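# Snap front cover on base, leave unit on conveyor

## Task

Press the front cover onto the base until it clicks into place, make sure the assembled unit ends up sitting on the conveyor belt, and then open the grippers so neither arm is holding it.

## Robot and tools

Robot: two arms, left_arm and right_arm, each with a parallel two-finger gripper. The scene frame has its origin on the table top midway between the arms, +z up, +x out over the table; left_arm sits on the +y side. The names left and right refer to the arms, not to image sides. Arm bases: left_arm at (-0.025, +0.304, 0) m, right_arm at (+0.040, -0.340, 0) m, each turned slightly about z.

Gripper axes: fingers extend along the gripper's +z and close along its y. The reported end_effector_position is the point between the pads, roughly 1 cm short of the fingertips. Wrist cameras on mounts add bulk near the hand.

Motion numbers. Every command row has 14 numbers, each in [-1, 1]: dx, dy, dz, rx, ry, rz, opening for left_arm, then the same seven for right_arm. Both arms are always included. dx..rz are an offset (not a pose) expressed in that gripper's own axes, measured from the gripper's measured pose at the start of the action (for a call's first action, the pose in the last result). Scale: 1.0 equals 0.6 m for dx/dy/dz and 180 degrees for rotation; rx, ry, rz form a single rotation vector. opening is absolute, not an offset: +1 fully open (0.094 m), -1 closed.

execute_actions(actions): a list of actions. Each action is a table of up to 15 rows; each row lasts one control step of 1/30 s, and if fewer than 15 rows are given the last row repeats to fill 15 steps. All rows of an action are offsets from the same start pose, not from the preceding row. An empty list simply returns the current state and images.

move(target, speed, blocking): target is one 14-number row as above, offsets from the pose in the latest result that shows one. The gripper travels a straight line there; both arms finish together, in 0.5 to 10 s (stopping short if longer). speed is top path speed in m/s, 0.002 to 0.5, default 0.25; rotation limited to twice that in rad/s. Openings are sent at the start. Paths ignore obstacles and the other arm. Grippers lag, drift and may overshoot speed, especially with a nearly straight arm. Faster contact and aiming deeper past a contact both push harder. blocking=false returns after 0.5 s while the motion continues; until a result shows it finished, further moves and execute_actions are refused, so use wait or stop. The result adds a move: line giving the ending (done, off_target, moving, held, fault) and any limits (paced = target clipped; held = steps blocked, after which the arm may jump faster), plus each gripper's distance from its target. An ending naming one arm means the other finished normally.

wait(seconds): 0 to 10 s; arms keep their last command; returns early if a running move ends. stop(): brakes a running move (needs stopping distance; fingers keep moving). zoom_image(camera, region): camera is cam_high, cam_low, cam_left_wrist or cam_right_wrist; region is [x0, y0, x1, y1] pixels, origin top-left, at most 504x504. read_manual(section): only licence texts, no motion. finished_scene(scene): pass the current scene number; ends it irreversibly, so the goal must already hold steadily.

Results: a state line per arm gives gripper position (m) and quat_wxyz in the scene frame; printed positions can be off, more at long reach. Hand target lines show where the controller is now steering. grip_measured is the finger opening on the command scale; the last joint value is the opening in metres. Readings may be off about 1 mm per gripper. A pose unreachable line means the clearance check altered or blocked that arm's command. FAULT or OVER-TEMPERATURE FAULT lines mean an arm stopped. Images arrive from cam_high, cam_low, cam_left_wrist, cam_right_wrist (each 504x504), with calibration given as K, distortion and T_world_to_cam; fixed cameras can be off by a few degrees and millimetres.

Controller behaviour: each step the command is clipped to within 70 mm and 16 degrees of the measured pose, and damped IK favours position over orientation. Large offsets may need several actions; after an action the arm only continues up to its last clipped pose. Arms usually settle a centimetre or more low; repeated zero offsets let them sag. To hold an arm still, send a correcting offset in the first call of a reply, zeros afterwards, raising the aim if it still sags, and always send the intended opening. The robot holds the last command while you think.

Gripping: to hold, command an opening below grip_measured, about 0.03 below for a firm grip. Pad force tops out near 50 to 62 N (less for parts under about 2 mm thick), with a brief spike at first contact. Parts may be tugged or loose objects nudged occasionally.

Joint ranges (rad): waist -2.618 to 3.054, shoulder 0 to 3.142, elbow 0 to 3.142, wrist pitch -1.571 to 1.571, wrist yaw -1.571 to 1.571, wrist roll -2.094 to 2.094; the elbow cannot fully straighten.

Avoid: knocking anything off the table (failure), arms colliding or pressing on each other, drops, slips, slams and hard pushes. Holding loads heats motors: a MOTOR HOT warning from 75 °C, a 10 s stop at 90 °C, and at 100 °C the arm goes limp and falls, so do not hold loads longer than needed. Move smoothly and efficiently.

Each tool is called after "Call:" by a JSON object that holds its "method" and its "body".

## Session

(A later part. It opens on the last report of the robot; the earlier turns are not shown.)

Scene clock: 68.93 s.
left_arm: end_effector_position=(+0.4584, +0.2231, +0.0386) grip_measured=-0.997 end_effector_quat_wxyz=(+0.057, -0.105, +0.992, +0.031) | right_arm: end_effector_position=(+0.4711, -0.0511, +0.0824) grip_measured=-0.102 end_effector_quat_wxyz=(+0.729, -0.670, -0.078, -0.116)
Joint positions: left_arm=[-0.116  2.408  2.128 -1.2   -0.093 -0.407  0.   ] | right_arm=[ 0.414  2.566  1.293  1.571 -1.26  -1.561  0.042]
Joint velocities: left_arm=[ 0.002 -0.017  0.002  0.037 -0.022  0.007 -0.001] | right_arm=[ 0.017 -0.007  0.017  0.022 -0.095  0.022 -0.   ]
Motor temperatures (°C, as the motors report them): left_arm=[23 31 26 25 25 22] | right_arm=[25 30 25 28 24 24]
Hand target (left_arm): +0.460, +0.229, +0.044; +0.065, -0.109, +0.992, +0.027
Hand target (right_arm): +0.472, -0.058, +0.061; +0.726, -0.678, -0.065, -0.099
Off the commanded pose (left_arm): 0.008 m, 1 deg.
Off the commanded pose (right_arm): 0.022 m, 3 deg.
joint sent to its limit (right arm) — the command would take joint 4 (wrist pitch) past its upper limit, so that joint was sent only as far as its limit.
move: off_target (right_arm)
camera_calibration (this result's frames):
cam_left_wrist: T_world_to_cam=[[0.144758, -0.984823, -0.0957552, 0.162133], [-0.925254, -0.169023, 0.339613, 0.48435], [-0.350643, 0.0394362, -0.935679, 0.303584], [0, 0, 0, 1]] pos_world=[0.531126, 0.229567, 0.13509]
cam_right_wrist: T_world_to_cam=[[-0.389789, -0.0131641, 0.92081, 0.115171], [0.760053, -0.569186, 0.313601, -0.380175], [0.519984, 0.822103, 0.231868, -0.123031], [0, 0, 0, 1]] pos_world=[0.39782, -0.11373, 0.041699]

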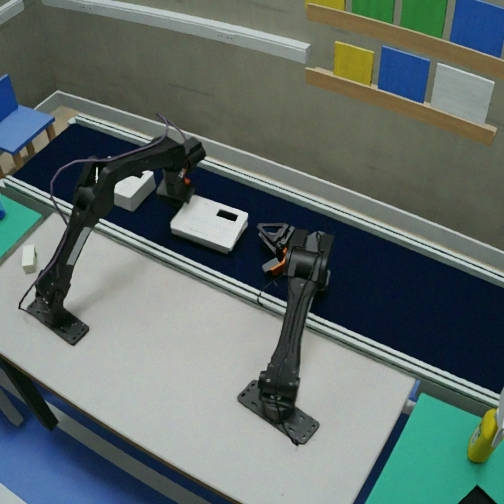

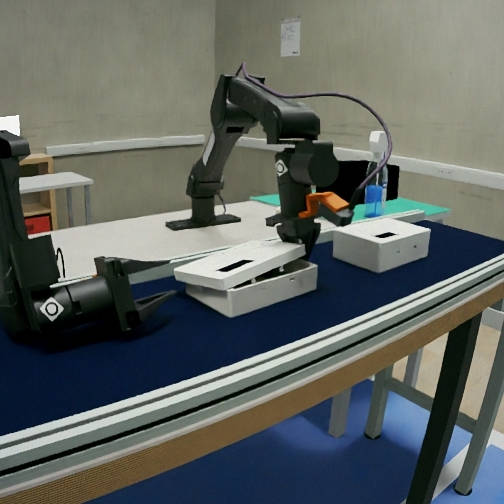

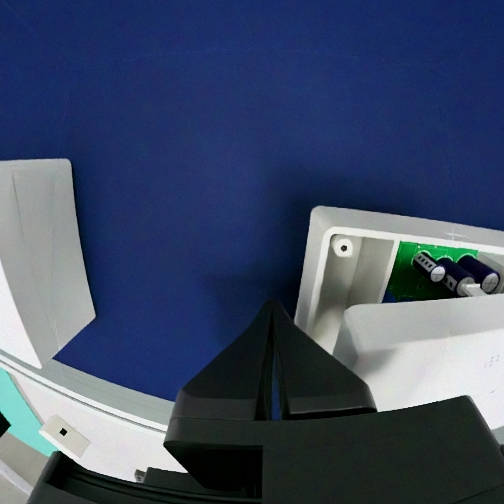

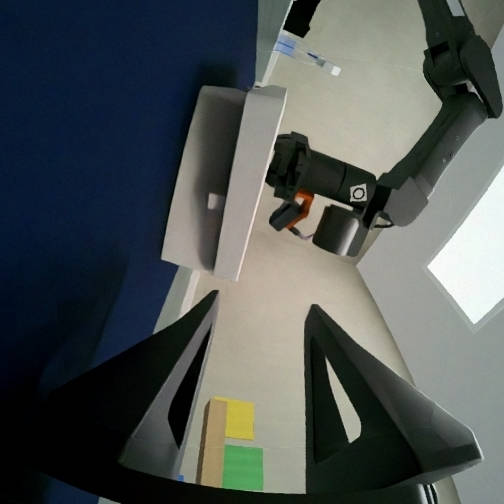

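Call:
{"method": "move", "body": {"target": [0,0,0,0,0,0,-1,0,0,0.075,0,0,0,-0.1], "speed": 0.05}}

Scene clock: 70.30 s.
left_arm: end_effector_position=(+0.4584, +0.2231, +0.0386) grip_measured=-0.997 end_effector_quat_wxyz=(+0.057, -0.105, +0.992, +0.031) | right_arm: end_effector_position=(+0.4668, -0.0120, +0.0842) grip_measured=-0.102 end_effector_quat_wxyz=(+0.729, -0.669, -0.083, -0.115)
Joint positions: left_arm=[-0.116  2.408  2.128 -1.2   -0.093 -0.407  0.   ] | right_arm=[ 0.501  2.565  1.33   1.479 -1.185 -1.624  0.042]
Joint velocities: left_arm=[ 0.007 -0.007  0.017  0.007  0.022  0.022  0.   ] | right_arm=[ 0.012  0.007 -0.002 -0.022 -0.037 -0.11  -0.   ]
Motor temperatures (°C, as the motors report them): left_arm=[23 31 26 25 25 22] | right_arm=[25 30 25 28 24 24]
Hand target (left_arm): +0.458, +0.223, +0.039; +0.057, -0.105, +0.992, +0.031
Hand target (right_arm): +0.472, -0.006, +0.086; +0.729, -0.670, -0.078, -0.116
Off the commanded pose (left_arm): 0.000 m, 0 deg.
Off the commanded pose (right_arm): 0.009 m, 1 deg.
move: done
camera_calibration (this result's frames):
cam_left_wrist: T_world_to_cam=[[0.144758, -0.984823, -0.0957552, 0.162133], [-0.925254, -0.169023, 0.339613, 0.48435], [-0.350643, 0.0394362, -0.935679, 0.303584], [0, 0, 0, 1]] pos_world=[0.531126, 0.229567, 0.13509]
cam_right_wrist: T_world_to_cam=[[-0.394965, -0.0172733, 0.918534, 0.114838], [0.763, -0.563051, 0.317498, -0.356869], [0.511697, 0.826241, 0.235565, -0.149785], [0, 0, 0, 1]] pos_world=[0.394293, -0.0751933, 0.0431068]

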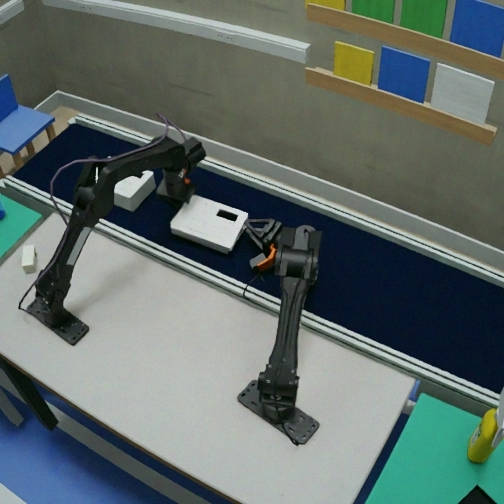

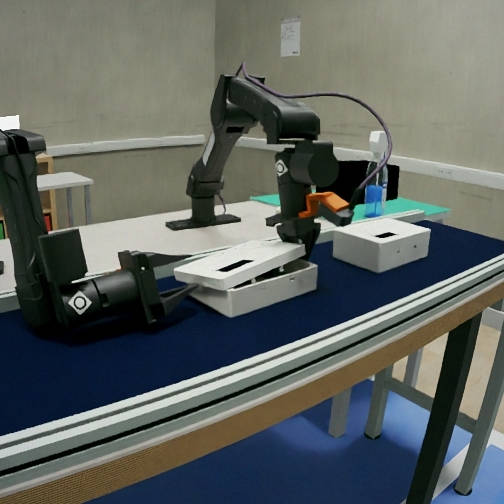

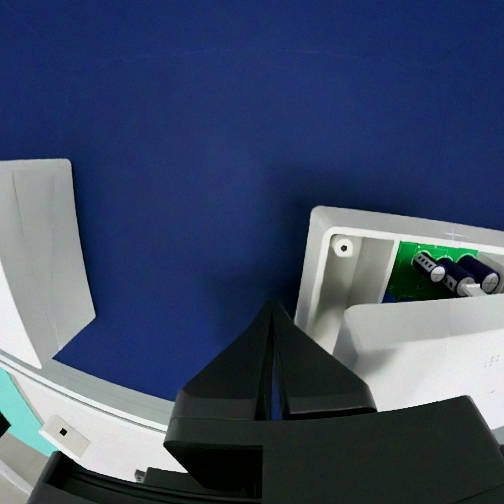

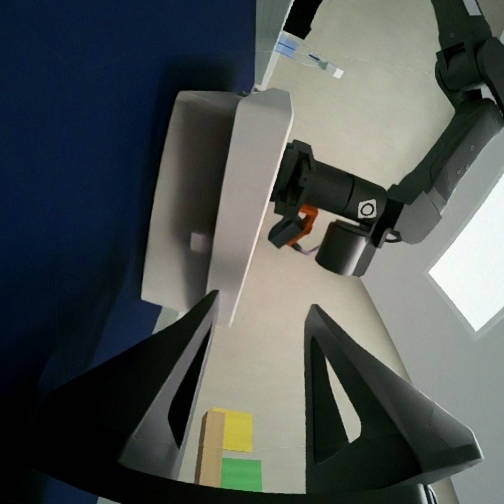

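Call:
{"method": "move", "body": {"target": [0,0,0,0,0,0,-1,0,0,0.03,0,0,0,0.35], "speed": 0.03}}

Call:
{"method": "move", "body": {"target": [0,0,0,0,0,0,-1,0,0,0.0,0,0,0,-1], "speed": 0.03}}

Scene clock: 71.33 s.
left_arm: end_effector_position=(+0.4584, +0.2231, +0.0386) grip_measured=-0.997 end_effector_quat_wxyz=(+0.057, -0.105, +0.992, +0.031) | right_arm: end_effector_position=(+0.4627, -0.0019, +0.0872) grip_measured=+0.348 end_effector_quat_wxyz=(+0.731, -0.666, -0.089, -0.121)
Joint positions: left_arm=[-0.116  2.408  2.128 -1.2   -0.093 -0.407  0.   ] | right_arm=[ 0.525  2.561  1.33   1.481 -1.163 -1.638  0.063]
Joint velocities: left_arm=[ 0.007 -0.002 -0.017  0.007  0.007  0.095 -0.001] | right_arm=[ 0.002  0.002  0.002 -0.022  0.007  0.037  0.   ]
Motor temperatures (°C, as the motors report them): left_arm=[23 31 26 25 25 22] | right_arm=[25 30 26 28 24 24]
Hand target (left_arm): +0.458, +0.223, +0.039; +0.057, -0.105, +0.992, +0.031
Hand target (right_arm): +0.467, +0.006, +0.086; +0.730, -0.669, -0.083, -0.115
Off the commanded pose (left_arm): 0.000 m, 0 deg.
Off the commanded pose (right_arm): 0.009 m, 1 deg.
move: done
camera_calibration (this result's frames):
cam_left_wrist: T_world_to_cam=[[0.144758, -0.984823, -0.0957552, 0.162133], [-0.925254, -0.169023, 0.339613, 0.48435], [-0.350643, 0.0394362, -0.935679, 0.303584], [0, 0, 0, 1]] pos_world=[0.531126, 0.229567, 0.13509]
cam_right_wrist: T_world_to_cam=[[-0.410967, -0.0239587, 0.911335, 0.118668], [0.758076, -0.564251, 0.32702, -0.347617], [0.506387, 0.825256, 0.250051, -0.155508], [0, 0, 0, 1]] pos_world=[0.391036, -0.0649658, 0.0444161]

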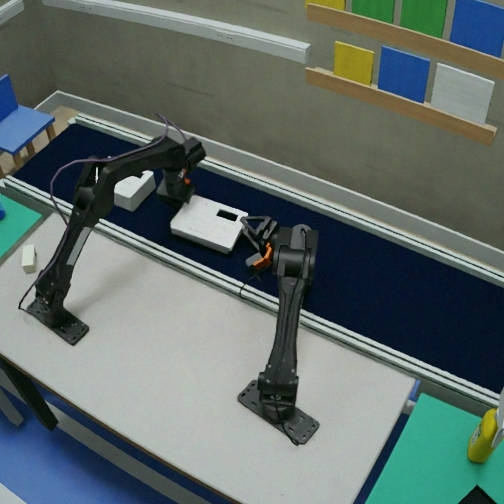

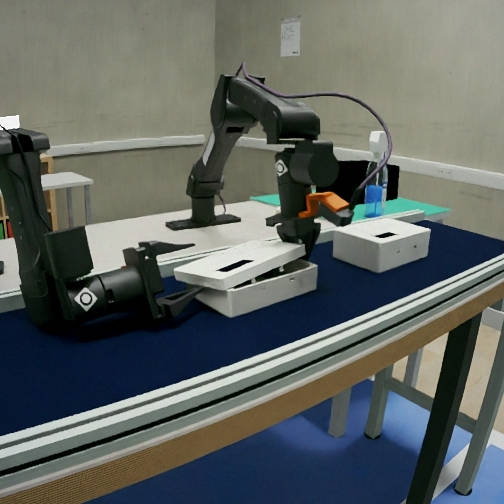

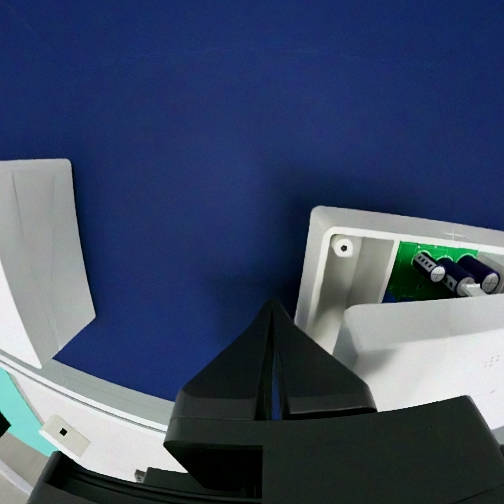

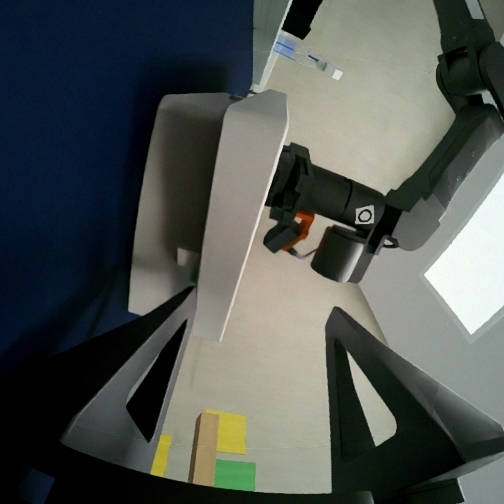

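Scene clock: 71.83 s.
left_arm: end_effector_position=(+0.4584, +0.2231, +0.0386) grip_measured=-0.997 end_effector_quat_wxyz=(+0.057, -0.105, +0.992, +0.031) | right_arm: end_effector_position=(+0.4626, -0.0020, +0.0875) grip_measured=-0.986 end_effector_quat_wxyz=(+0.731, -0.665, -0.090, -0.122)
Joint positions: left_arm=[-0.116  2.408  2.128 -1.2   -0.093 -0.407  0.   ] | right_arm=[ 0.525  2.561  1.33   1.483 -1.163 -1.638  0.001]
Joint velocities: left_arm=[-0.002  0.007 -0.012  0.022 -0.11  -0.022 -0.   ] | right_arm=[ 0.002 -0.012  0.007  0.022 -0.007 -0.037  0.001]
Motor temperatures (°C, as the motors report them): left_arm=[23 31 26 25 25 22] | right_arm=[25 30 25 28 24 24]
Hand target (left_arm): +0.458, +0.223, +0.039; +0.057, -0.105, +0.992, +0.031
Hand target (right_arm): +0.463, -0.002, +0.087; +0.731, -0.666, -0.089, -0.121
Off the commanded pose (left_arm): 0.000 m, 0 deg.
Off the commanded pose (right_arm): 0.000 m, 0 deg.
move: done
camera_calibration (this result's frames):
cam_left_wrist: T_world_to_cam=[[0.144758, -0.984823, -0.0957552, 0.162133], [-0.925254, -0.169023, 0.339613, 0.48435], [-0.350643, 0.0394362, -0.935679, 0.303584], [0, 0, 0, 1]] pos_world=[0.531126, 0.229567, 0.13509]
cam_right_wrist: T_world_to_cam=[[-0.412589, -0.0245802, 0.910585, 0.11922], [0.757492, -0.564474, 0.327985, -0.347483], [0.50594, 0.825085, 0.251515, -0.155444], [0, 0, 0, 1]] pos_world=[0.39105, -0.0649603, 0.0445063]

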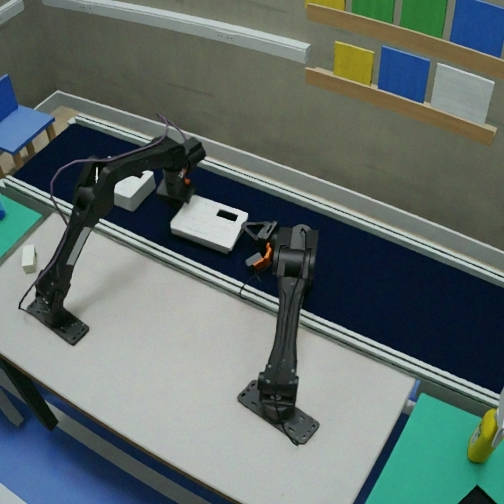

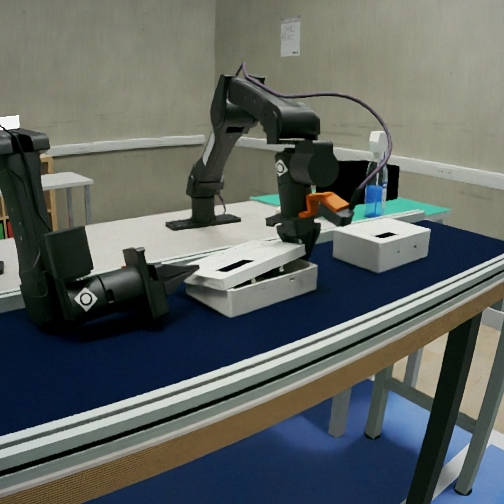

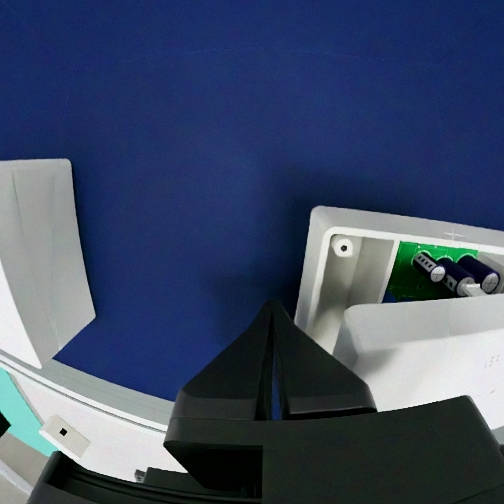

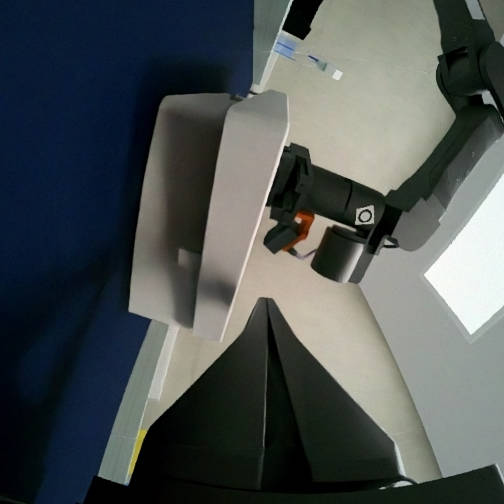

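Call:
{"method": "move", "body": {"target": [0,0,0,0,0,0,-1,0,0,-0.02,0,0,0,0.35], "speed": 0.05}}

Call:
{"method": "move", "body": {"target": [0,0,0,0,0,0,-1,0,0,0.07,0,0,0,0.35], "speed": 0.04}}

Scene clock: 72.80 s.
left_arm: end_effector_position=(+0.4584, +0.2231, +0.0386) grip_measured=-0.997 end_effector_quat_wxyz=(+0.057, -0.105, +0.992, +0.031) | right_arm: end_effector_position=(+0.4640, -0.0087, +0.0908) grip_measured=+0.348 end_effector_quat_wxyz=(+0.732, -0.661, -0.100, -0.132)
Joint positions: left_arm=[-0.116  2.408  2.128 -1.2   -0.093 -0.407  0.   ] | right_arm=[ 0.509  2.561  1.33   1.513 -1.179 -1.638  0.063]
Joint velocities: left_arm=[-0.002  0.002 -0.002  0.051  0.037  0.037  0.001] | right_arm=[ 0.002 -0.002 -0.002  0.037 -0.037 -0.022 -0.   ]
Motor temperatures (°C, as the motors report them): left_arm=[23 31 27 25 25 22] | right_arm=[25 30 25 28 24 24]
Hand target (left_arm): +0.458, +0.223, +0.039; +0.057, -0.105, +0.992, +0.031
Hand target (right_arm): +0.463, -0.014, +0.086; +0.731, -0.665, -0.090, -0.122
Off the commanded pose (left_arm): 0.000 m, 0 deg.
Off the commanded pose (right_arm): 0.007 m, 2 deg.
move: done
camera_calibration (this result's frames):
cam_left_wrist: T_world_to_cam=[[0.144758, -0.984823, -0.0957552, 0.162133], [-0.925254, -0.169023, 0.339613, 0.48435], [-0.350643, 0.0394362, -0.935679, 0.303584], [0, 0, 0, 1]] pos_world=[0.531126, 0.229567, 0.13509]
cam_right_wrist: T_world_to_cam=[[-0.439122, -0.0305223, 0.897909, 0.129987], [0.747709, -0.566509, 0.346409, -0.350502], [0.4981, 0.82349, 0.271588, -0.149628], [0, 0, 0, 1]] pos_world=[0.393684, -0.0713777, 0.0453383]

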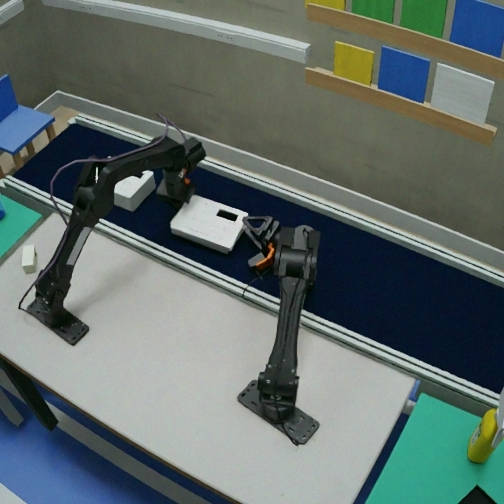

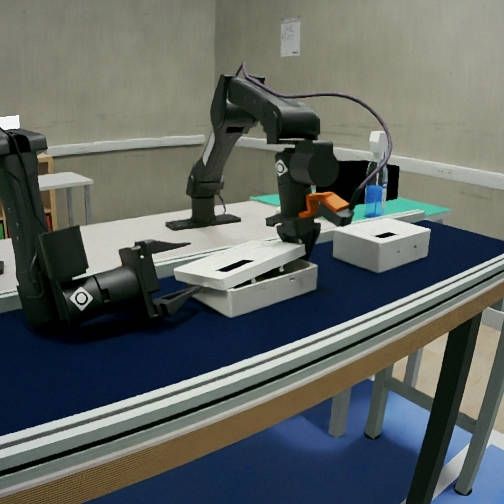

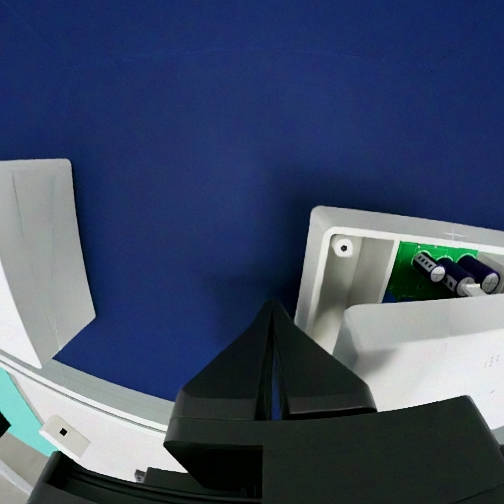

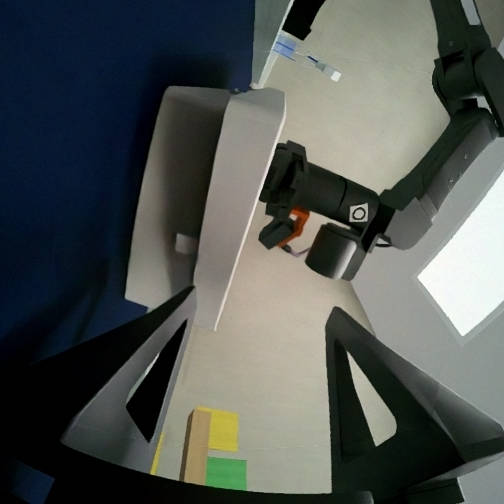

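Scene clock: 74.17 s.
left_arm: end_effector_position=(+0.4572, +0.2334, +0.0390) grip_measured=-0.997 end_effector_quat_wxyz=(+0.056, -0.109, +0.991, +0.049) | right_arm: end_effector_position=(+0.4694, +0.0151, +0.0911) grip_measured=+0.348 end_effector_quat_wxyz=(+0.729, -0.666, -0.087, -0.136)
Joint positions: left_arm=[-0.108  2.408  2.128 -1.213 -0.127 -0.407  0.   ] | right_arm=[ 0.558  2.561  1.369  1.414 -1.106 -1.686  0.063]
Joint velocities: left_arm=[-0.002 -0.012 -0.037 -0.051 -0.037 -0.037  0.001] | right_arm=[-0.017 -0.002 -0.007 -0.022  0.007 -0.051 -0.   ]
Motor temperatures (°C, as the motors report them): left_arm=[23 31 27 25 25 22] | right_arm=[25 30 25 28 24 24]
Hand target (left_arm): +0.458, +0.223, +0.039; +0.057, -0.105, +0.992, +0.031
Hand target (right_arm): +0.464, +0.032, +0.095; +0.732, -0.661, -0.100, -0.132
Off the commanded pose (left_arm): 0.010 m, 2 deg.
Off the commanded pose (right_arm): 0.019 m, 2 deg.
move: off_target (right_arm)
camera_calibration (this result's frames):
cam_left_wrist: T_world_to_cam=[[0.154733, -0.979262, -0.130779, 0.16794], [-0.92145, -0.190793, 0.338421, 0.488177], [-0.356354, 0.0681411, -0.931863, 0.298876], [0, 0, 0, 1]] pos_world=[0.53035, 0.237233, 0.135265]
cam_right_wrist: T_world_to_cam=[[-0.427208, -0.012897, 0.904061, 0.126442], [0.737111, -0.584019, 0.339985, -0.33536], [0.523604, 0.811638, 0.259004, -0.182636], [0, 0, 0, 1]] pos_world=[0.396843, -0.0459919, 0.0470101]

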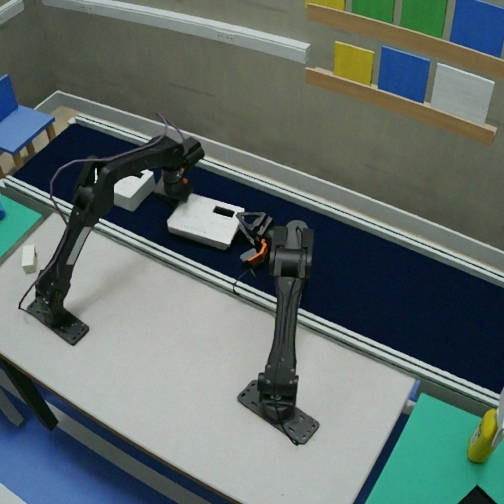

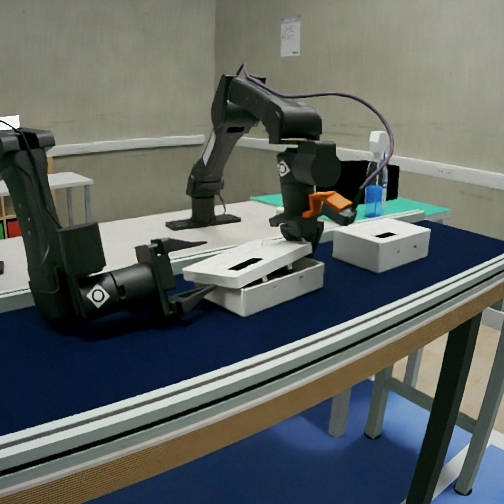

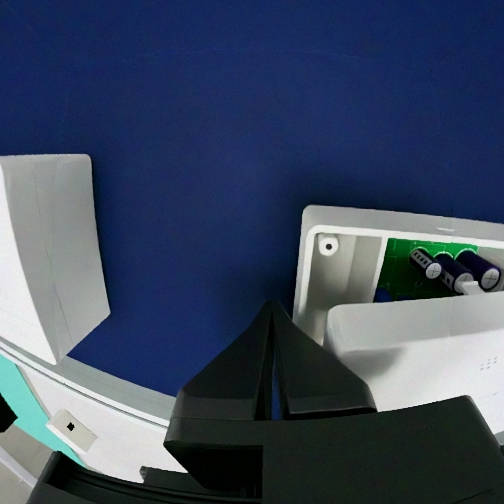

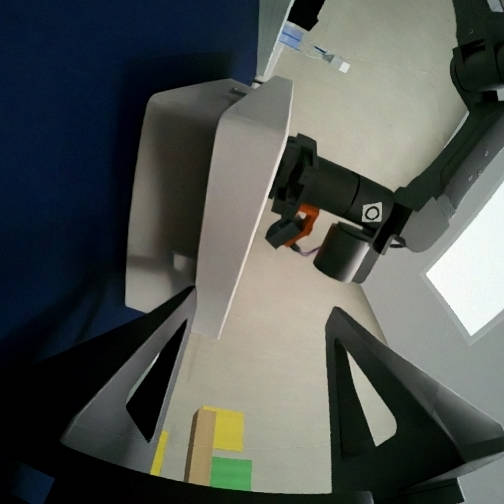

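Call:
{"method": "move", "body": {"target": [0,0,0,0,0,0,-1,0,0,0.02,0,0,0,-0.5], "speed": 0.03}}

Scene clock: 75.03 s.
left_arm: end_effector_position=(+0.4572, +0.2344, +0.0390) grip_measured=-0.997 end_effector_quat_wxyz=(+0.056, -0.109, +0.991, +0.051) | right_arm: end_effector_position=(+0.4709, +0.0159, +0.0911) grip_measured=-0.498 end_effector_quat_wxyz=(+0.728, -0.666, -0.085, -0.141)
Joint positions: left_arm=[-0.108  2.408  2.128 -1.213 -0.131 -0.407  0.   ] | right_arm=[ 0.56   2.561  1.37   1.411 -1.094 -1.694  0.024]
Joint velocities: left_arm=[ 0.012  0.007 -0.012  0.007 -0.022 -0.007 -0.   ] | right_arm=[ 0.002 -0.012  0.002  0.022  0.007 -0.022 -0.001]
Motor temperatures (°C, as the motors report them): left_arm=[23 31 27 25 25 22] | right_arm=[25 30 26 28 24 24]
Hand target (left_arm): +0.457, +0.233, +0.039; +0.056, -0.109, +0.991, +0.049
Hand target (right_arm): +0.469, +0.027, +0.092; +0.729, -0.665, -0.087, -0.136
Off the commanded pose (left_arm): 0.001 m, 0 deg.
Off the commanded pose (right_arm): 0.011 m, 1 deg.
move: off_target (right_arm)
camera_calibration (this result's frames):
cam_left_wrist: T_world_to_cam=[[0.15552, -0.978543, -0.135157, 0.16856], [-0.921477, -0.193009, 0.337086, 0.488994], [-0.35594, 0.0721209, -0.931722, 0.2978], [0, 0, 0, 1]] pos_world=[0.530381, 0.237846, 0.135416]
cam_right_wrist: T_world_to_cam=[[-0.430717, -0.00910598, 0.902441, 0.128836], [0.72972, -0.59189, 0.342308, -0.33269], [0.531028, 0.805968, 0.261582, -0.187679], [0, 0, 0, 1]] pos_world=[0.397926, -0.0444789, 0.0467087]

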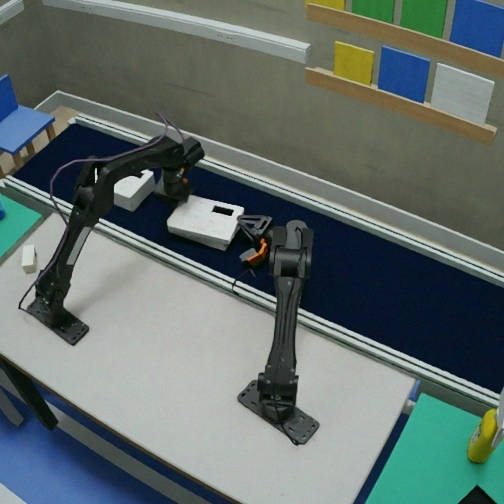

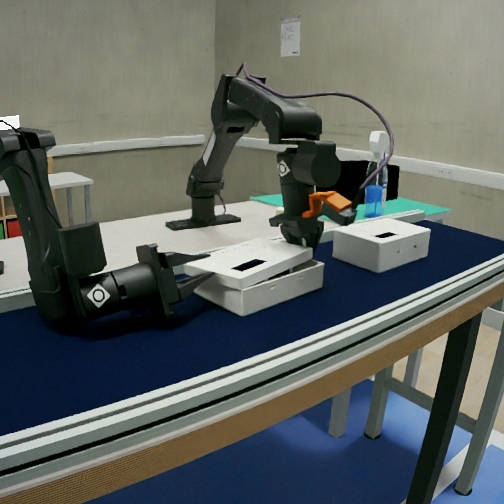

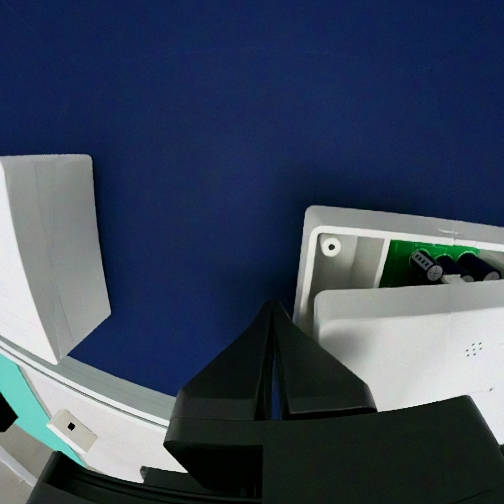

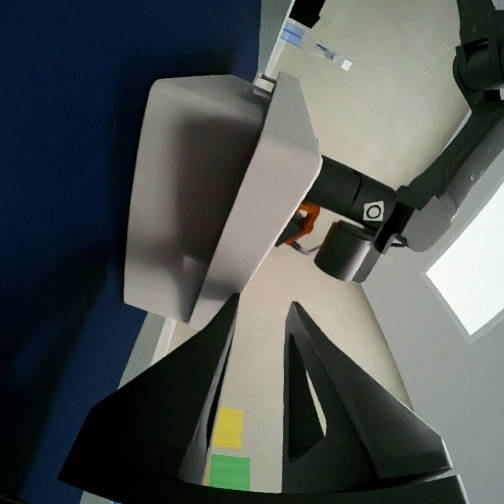

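Call:
{"method": "move", "body": {"target": [0,0.01,-0.09,0,0,0,-1,0,0,-0.03,0,0,0,-0.5], "speed": 0.1}}

Call:
{"method": "move", "body": {"target": [0.16,-0.03,0.0,0,0,0,-1,0,0,0,0,0,0,-0.5], "speed": 0.1}}

Call:
{"method": "move", "body": {"target": [0,0,0.04,0,0,0,-1,0,0,0,0,0,0,-0.5], "speed": 0.06}}

Scene clock: 76.43 s.
left_arm: end_effector_position=(+0.4503, +0.2357, +0.0828) grip_measured=-0.997 end_effector_quat_wxyz=(+0.048, -0.109, +0.991, +0.054) | right_arm: end_effector_position=(+0.4716, +0.0033, +0.0920) grip_measured=-0.498 end_effector_quat_wxyz=(+0.728, -0.662, -0.095, -0.151)
Joint positions: left_arm=[-0.108  2.402  2.292 -1.4   -0.131 -0.407  0.   ] | right_arm=[ 0.534  2.561  1.354  1.454 -1.121 -1.694  0.024]
Joint velocities: left_arm=[-0.012 -0.007  0.002  0.007 -0.051 -0.007 -0.001] | right_arm=[-0.007  0.002  0.002 -0.037  0.051  0.037 -0.   ]
Motor temperatures (°C, as the motors report them): left_arm=[23 32 27 25 25 22] | right_arm=[25 30 25 28 24 24]
Hand target (left_arm): +0.451, +0.233, +0.093; +0.056, -0.109, +0.991, +0.051
Hand target (right_arm): +0.470, -0.002, +0.089; +0.728, -0.666, -0.085, -0.142
Off the commanded pose (left_arm): 0.010 m, 1 deg.
Off the commanded pose (right_arm): 0.006 m, 2 deg.
move: done
camera_calibration (this result's frames):
cam_left_wrist: T_world_to_cam=[[0.153299, -0.97811, -0.140717, 0.178226], [-0.915936, -0.19409, 0.351269, 0.464723], [-0.370892, 0.0750382, -0.92564, 0.341534], [0, 0, 0, 1]] pos_world=[0.525007, 0.238894, 0.177974]
cam_right_wrist: T_world_to_cam=[[-0.456593, -0.0134564, 0.889574, 0.141597], [0.719569, -0.593603, 0.360355, -0.337771], [0.523205, 0.804646, 0.280718, -0.176265], [0, 0, 0, 1]] pos_world=[0.399924, -0.0567653, 0.0452375]

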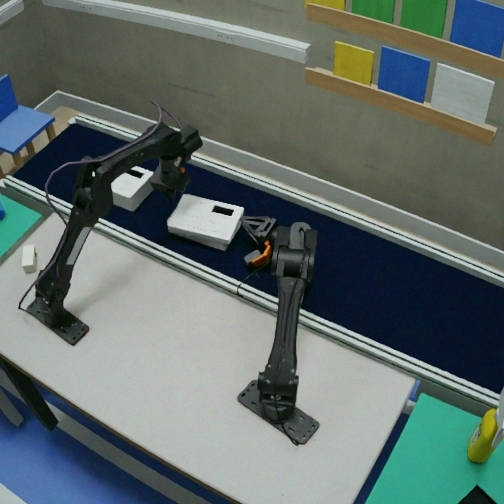

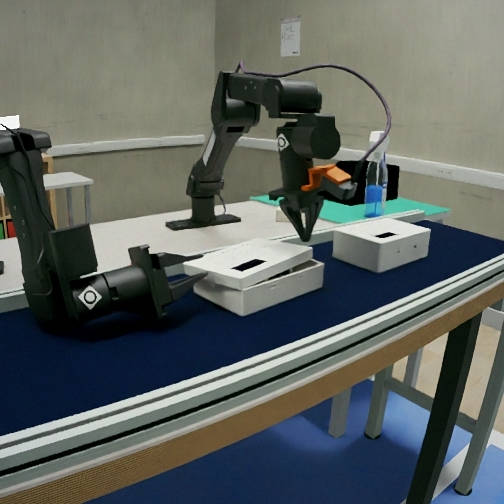

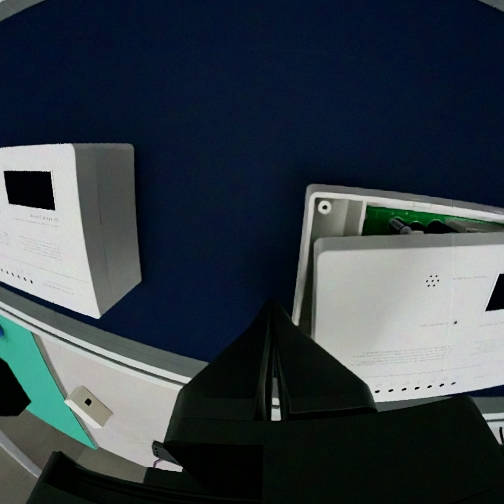

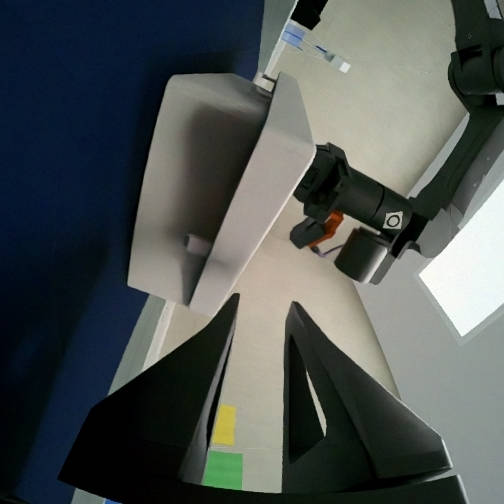

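Scene clock: 77.93 s.
left_arm: end_effector_position=(+0.3598, +0.1996, +0.0679) grip_measured=-0.997 end_effector_quat_wxyz=(+0.036, -0.106, +0.992, +0.056) | right_arm: end_effector_position=(+0.4716, +0.0033, +0.0920) grip_measured=-0.498 end_effector_quat_wxyz=(+0.728, -0.662, -0.095, -0.151)
Joint positions: left_arm=[-0.24   2.062  1.675 -1.166 -0.131 -0.537  0.   ] | right_arm=[ 0.534  2.561  1.354  1.454 -1.121 -1.694  0.024]
Joint velocities: left_arm=[ 0.007  0.002  0.007 -0.022 -0.081 -0.022 -0.   ] | right_arm=[ 0.012 -0.012  0.007  0.081 -0.066  0.022  0.   ]
Motor temperatures (°C, as the motors report them): left_arm=[23 32 27 25 25 22] | right_arm=[25 31 25 28 24 24]
Hand target (left_arm): +0.361, +0.198, +0.071; +0.047, -0.109, +0.991, +0.054
Hand target (right_arm): +0.472, +0.003, +0.092; +0.728, -0.662, -0.095, -0.151
Off the commanded pose (left_arm): 0.003 m, 2 deg.
Off the commanded pose (right_arm): 0.000 m, 0 deg.
move: done
camera_calibration (this result's frames):
cam_left_wrist: T_world_to_cam=[[0.145381, -0.978503, -0.146275, 0.157998], [-0.907252, -0.190824, 0.374807, 0.374632], [-0.394662, 0.0782186, -0.915491, 0.304117], [0, 0, 0, 1]] pos_world=[0.436939, 0.202303, 0.161113]
cam_right_wrist: T_world_to_cam=[[-0.456593, -0.0134564, 0.889574, 0.141597], [0.719569, -0.593603, 0.360355, -0.337771], [0.523205, 0.804646, 0.280718, -0.176265], [0, 0, 0, 1]] pos_world=[0.399924, -0.0567653, 0.0452375]

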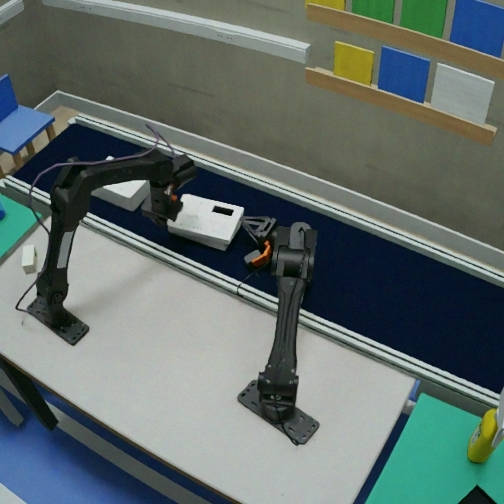

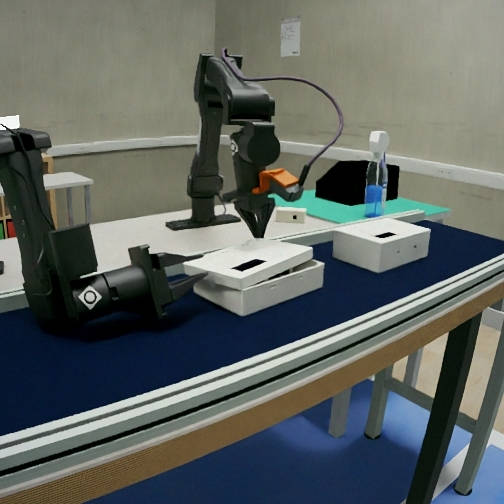

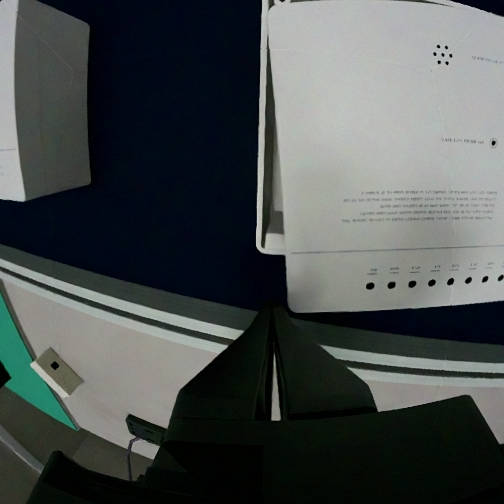

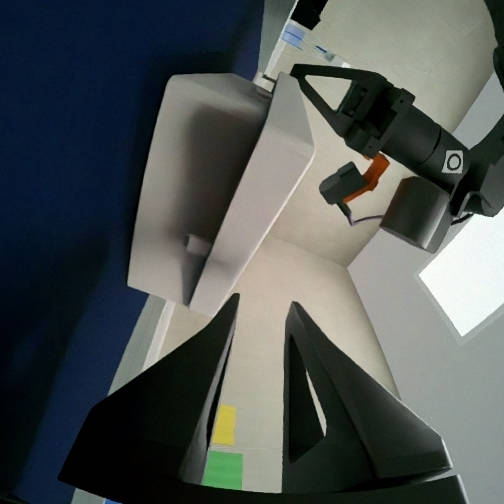

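Scene clock: 78.80 s.
left_arm: end_effector_position=(+0.3582, +0.2002, +0.0517) grip_measured=-0.997 end_effector_quat_wxyz=(+0.035, -0.106, +0.992, +0.056) | right_arm: end_effector_position=(+0.4716, +0.0033, +0.0920) grip_measured=-0.498 end_effector_quat_wxyz=(+0.728, -0.662, -0.095, -0.151)
Joint positions: left_arm=[-0.24   2.067  1.619 -1.105 -0.131 -0.536  0.   ] | right_arm=[ 0.534  2.561  1.354  1.454 -1.121 -1.694  0.024]
Joint velocities: left_arm=[-0.007 -0.017 -0.002  0.022 -0.007 -0.007  0.   ] | right_arm=[-0.027 -0.007 -0.017  0.022 -0.066 -0.081 -0.   ]
Motor temperatures (°C, as the motors report them): left_arm=[23 31 27 25 25 22] | right_arm=[25 31 25 28 24 24]
Hand target (left_arm): +0.361, +0.203, +0.044; +0.036, -0.106, +0.992, +0.056
Hand target (right_arm): +0.472, +0.003, +0.092; +0.728, -0.662, -0.095, -0.151
Off the commanded pose (left_arm): 0.009 m, 0 deg.
Off the commanded pose (right_arm): 0.000 m, 0 deg.
move: done
camera_calibration (this result's frames):
cam_left_wrist: T_world_to_cam=[[0.144469, -0.978552, -0.146847, 0.156772], [-0.906955, -0.190292, 0.375794, 0.379055], [-0.395678, 0.0788927, -0.914994, 0.288845], [0, 0, 0, 1]] pos_world=[0.435427, 0.202753, 0.144866]
cam_right_wrist: T_world_to_cam=[[-0.456593, -0.0134564, 0.889574, 0.141597], [0.719569, -0.593603, 0.360355, -0.337771], [0.523205, 0.804646, 0.280718, -0.176265], [0, 0, 0, 1]] pos_world=[0.399924, -0.0567653, 0.0452375]

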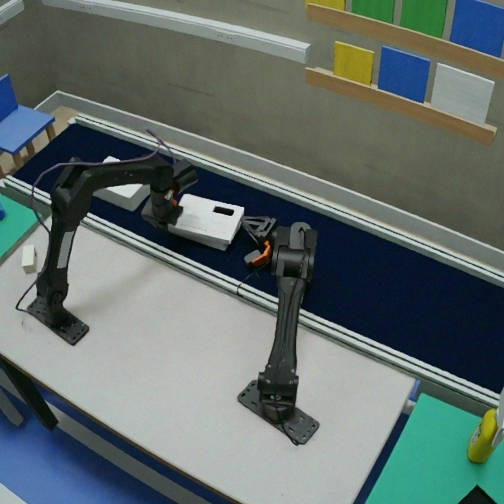

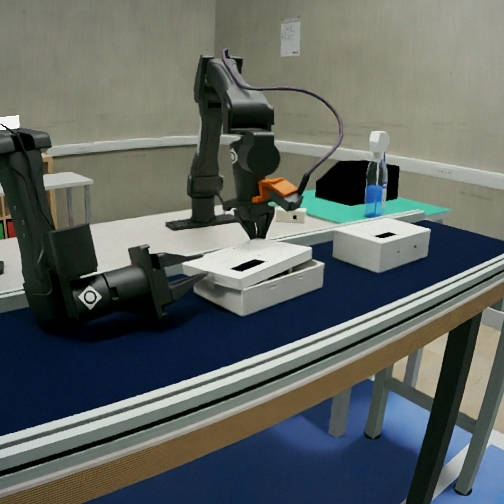

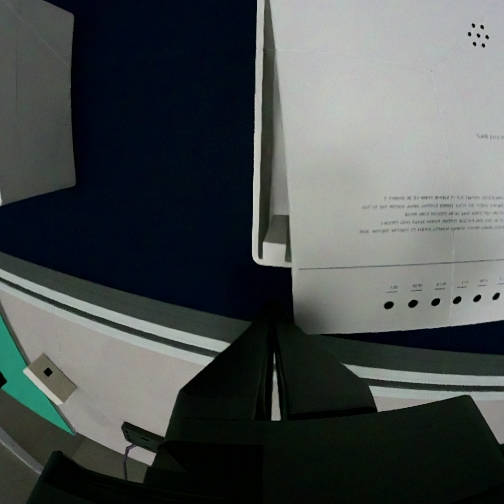

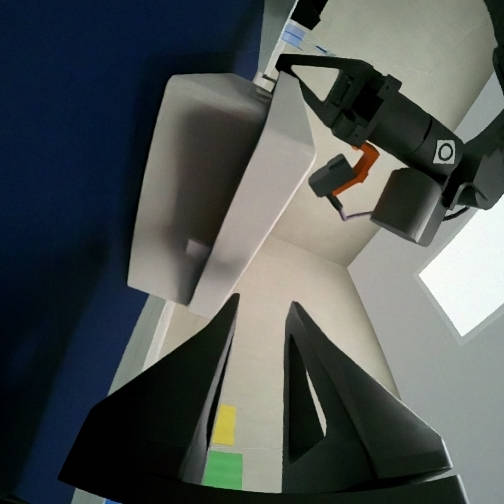

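Call:
{"method": "move", "body": {"target": [0,-0.05,-0.015,0,0,0,-1,0,0,0,0,0,0,-0.5], "speed": 0.05}}

Call:
{"method": "move", "body": {"target": [-0.045,0,0,0,0,0,-1,0,0,0,0,0,0,-0.5], "speed": 0.04}}

Scene clock: 79.87 s.
left_arm: end_effector_position=(+0.3577, +0.1821, +0.0557) grip_measured=-0.997 end_effector_quat_wxyz=(+0.025, -0.110, +0.991, +0.066) | right_arm: end_effector_position=(+0.4731, +0.0021, +0.0922) grip_measured=-0.498 end_effector_quat_wxyz=(+0.728, -0.662, -0.093, -0.153)
Joint positions: left_arm=[-0.287  2.115  1.707 -1.179 -0.141 -0.594  0.   ] | right_arm=[ 0.531  2.561  1.354  1.454 -1.118 -1.694  0.024]
Joint velocities: left_arm=[-0.007  0.002  0.012  0.051 -0.007 -0.007  0.   ] | right_arm=[-0.017  0.002 -0.002 -0.007 -0.081 -0.051 -0.   ]
Motor temperatures (°C, as the motors report them): left_arm=[23 31 27 25 25 22] | right_arm=[25 31 25 28 24 24]
Hand target (left_arm): +0.363, +0.170, +0.057; +0.035, -0.106, +0.992, +0.056
Hand target (right_arm): +0.472, +0.003, +0.092; +0.728, -0.662, -0.095, -0.151
Off the commanded pose (left_arm): 0.014 m, 2 deg.
Off the commanded pose (right_arm): 0.002 m, 0 deg.
move: off_target (left_arm)
camera_calibration (this result's frames):
cam_left_wrist: T_world_to_cam=[[0.150742, -0.974264, -0.167589, 0.137898], [-0.89704, -0.206048, 0.390978, 0.372195], [-0.415447, 0.0913977, -0.905014, 0.297893], [0, 0, 0, 1]] pos_world=[0.436846, 0.183813, 0.147188]
cam_right_wrist: T_world_to_cam=[[-0.456394, -0.0114147, 0.889704, 0.142039], [0.716105, -0.598191, 0.359668, -0.337911], [0.528108, 0.801272, 0.281185, -0.178477], [0, 0, 0, 1]] pos_world=[0.401061, -0.0575057, 0.0453476]

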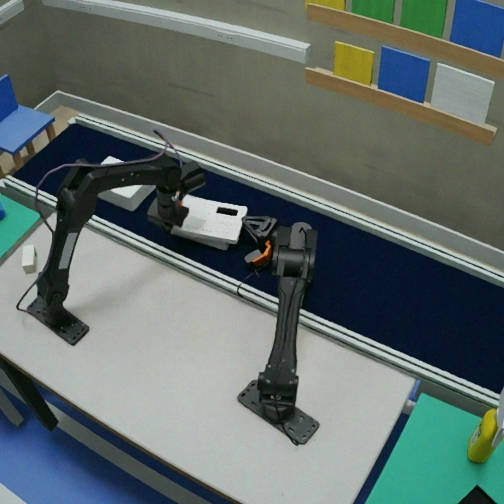

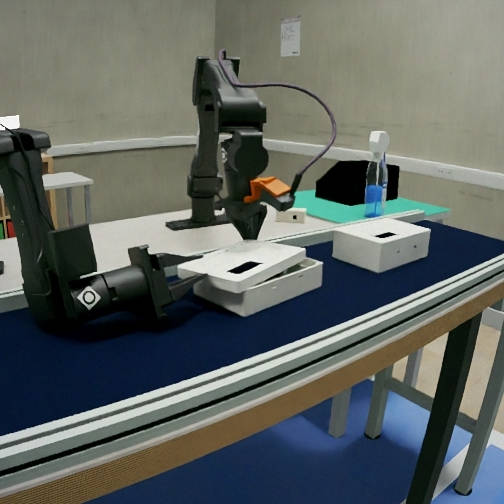

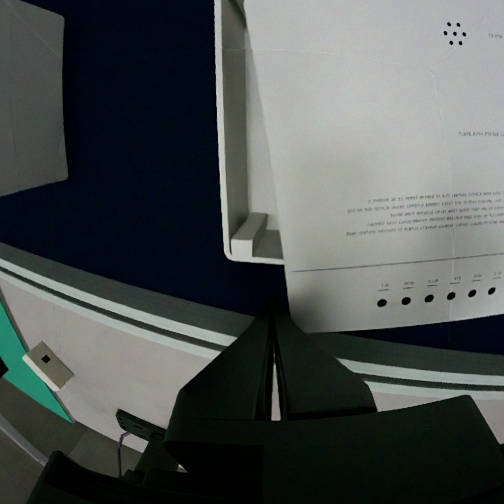

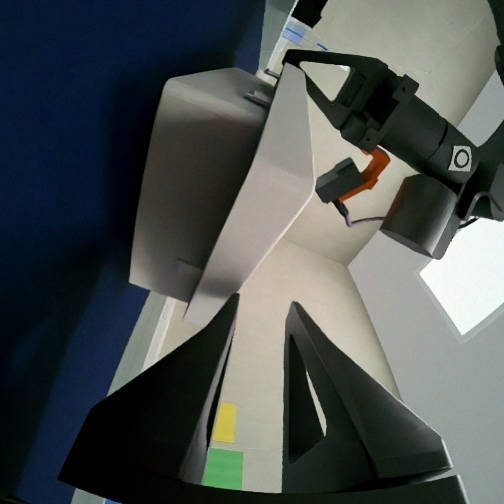

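Scene clock: 80.80 s.
left_arm: end_effector_position=(+0.3773, +0.1887, +0.0565) grip_measured=-0.997 end_effector_quat_wxyz=(+0.020, -0.112, +0.991, +0.069) | right_arm: end_effector_position=(+0.4732, +0.0021, +0.0922) grip_measured=-0.498 end_effector_quat_wxyz=(+0.728, -0.662, -0.092, -0.154)
Joint positions: left_arm=[-0.256  2.193  1.833 -1.236 -0.142 -0.568  0.   ] | right_arm=[ 0.531  2.561  1.354  1.454 -1.117 -1.694  0.024]
Joint velocities: left_arm=[-0.002  0.007  0.007 -0.081 -0.037  0.022 -0.   ] | right_arm=[-0.002 -0.012  0.012 -0.037 -0.022 -0.037  0.   ]
Motor temperatures (°C, as the motors report them): left_arm=[23 31 27 25 25 22] | right_arm=[25 31 25 29 24 24]
Hand target (left_arm): +0.384, +0.188, +0.057; +0.026, -0.110, +0.991, +0.066
Hand target (right_arm): +0.473, +0.002, +0.092; +0.728, -0.662, -0.093, -0.153
Off the commanded pose (left_arm): 0.007 m, 1 deg.
Off the commanded pose (right_arm): 0.000 m, 0 deg.
move: done
camera_calibration (this result's frames):
cam_left_wrist: T_world_to_cam=[[0.15466, -0.972539, -0.173919, 0.140035], [-0.89143, -0.213264, 0.399839, 0.389582], [-0.42595, 0.0931975, -0.899934, 0.309502], [0, 0, 0, 1]] pos_world=[0.457459, 0.190428, 0.147116]
cam_right_wrist: T_world_to_cam=[[-0.456368, -0.0113233, 0.889719, 0.142042], [0.715896, -0.598487, 0.359591, -0.337861], [0.528414, 0.801052, 0.281237, -0.17866], [0, 0, 0, 1]] pos_world=[0.401103, -0.0574811, 0.0453599]

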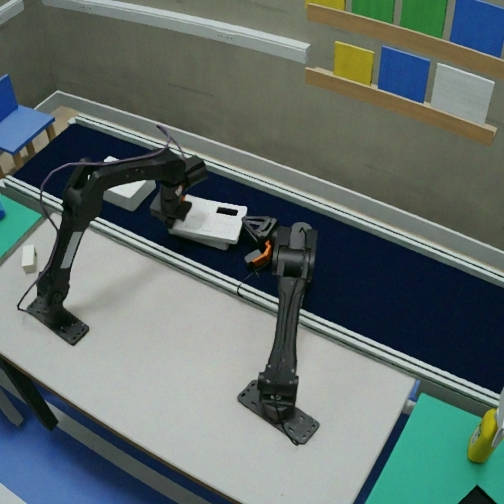

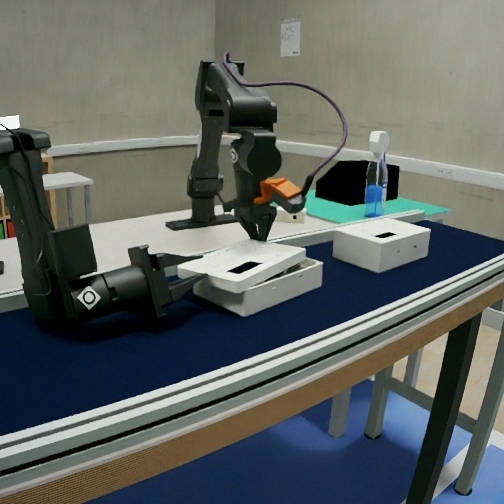

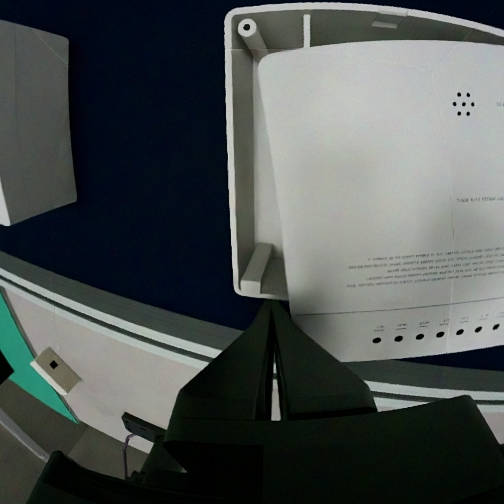

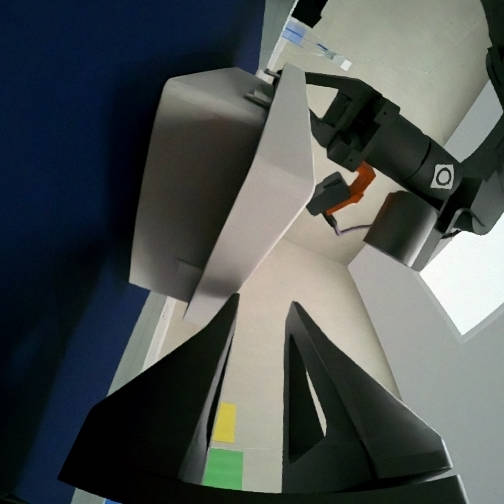

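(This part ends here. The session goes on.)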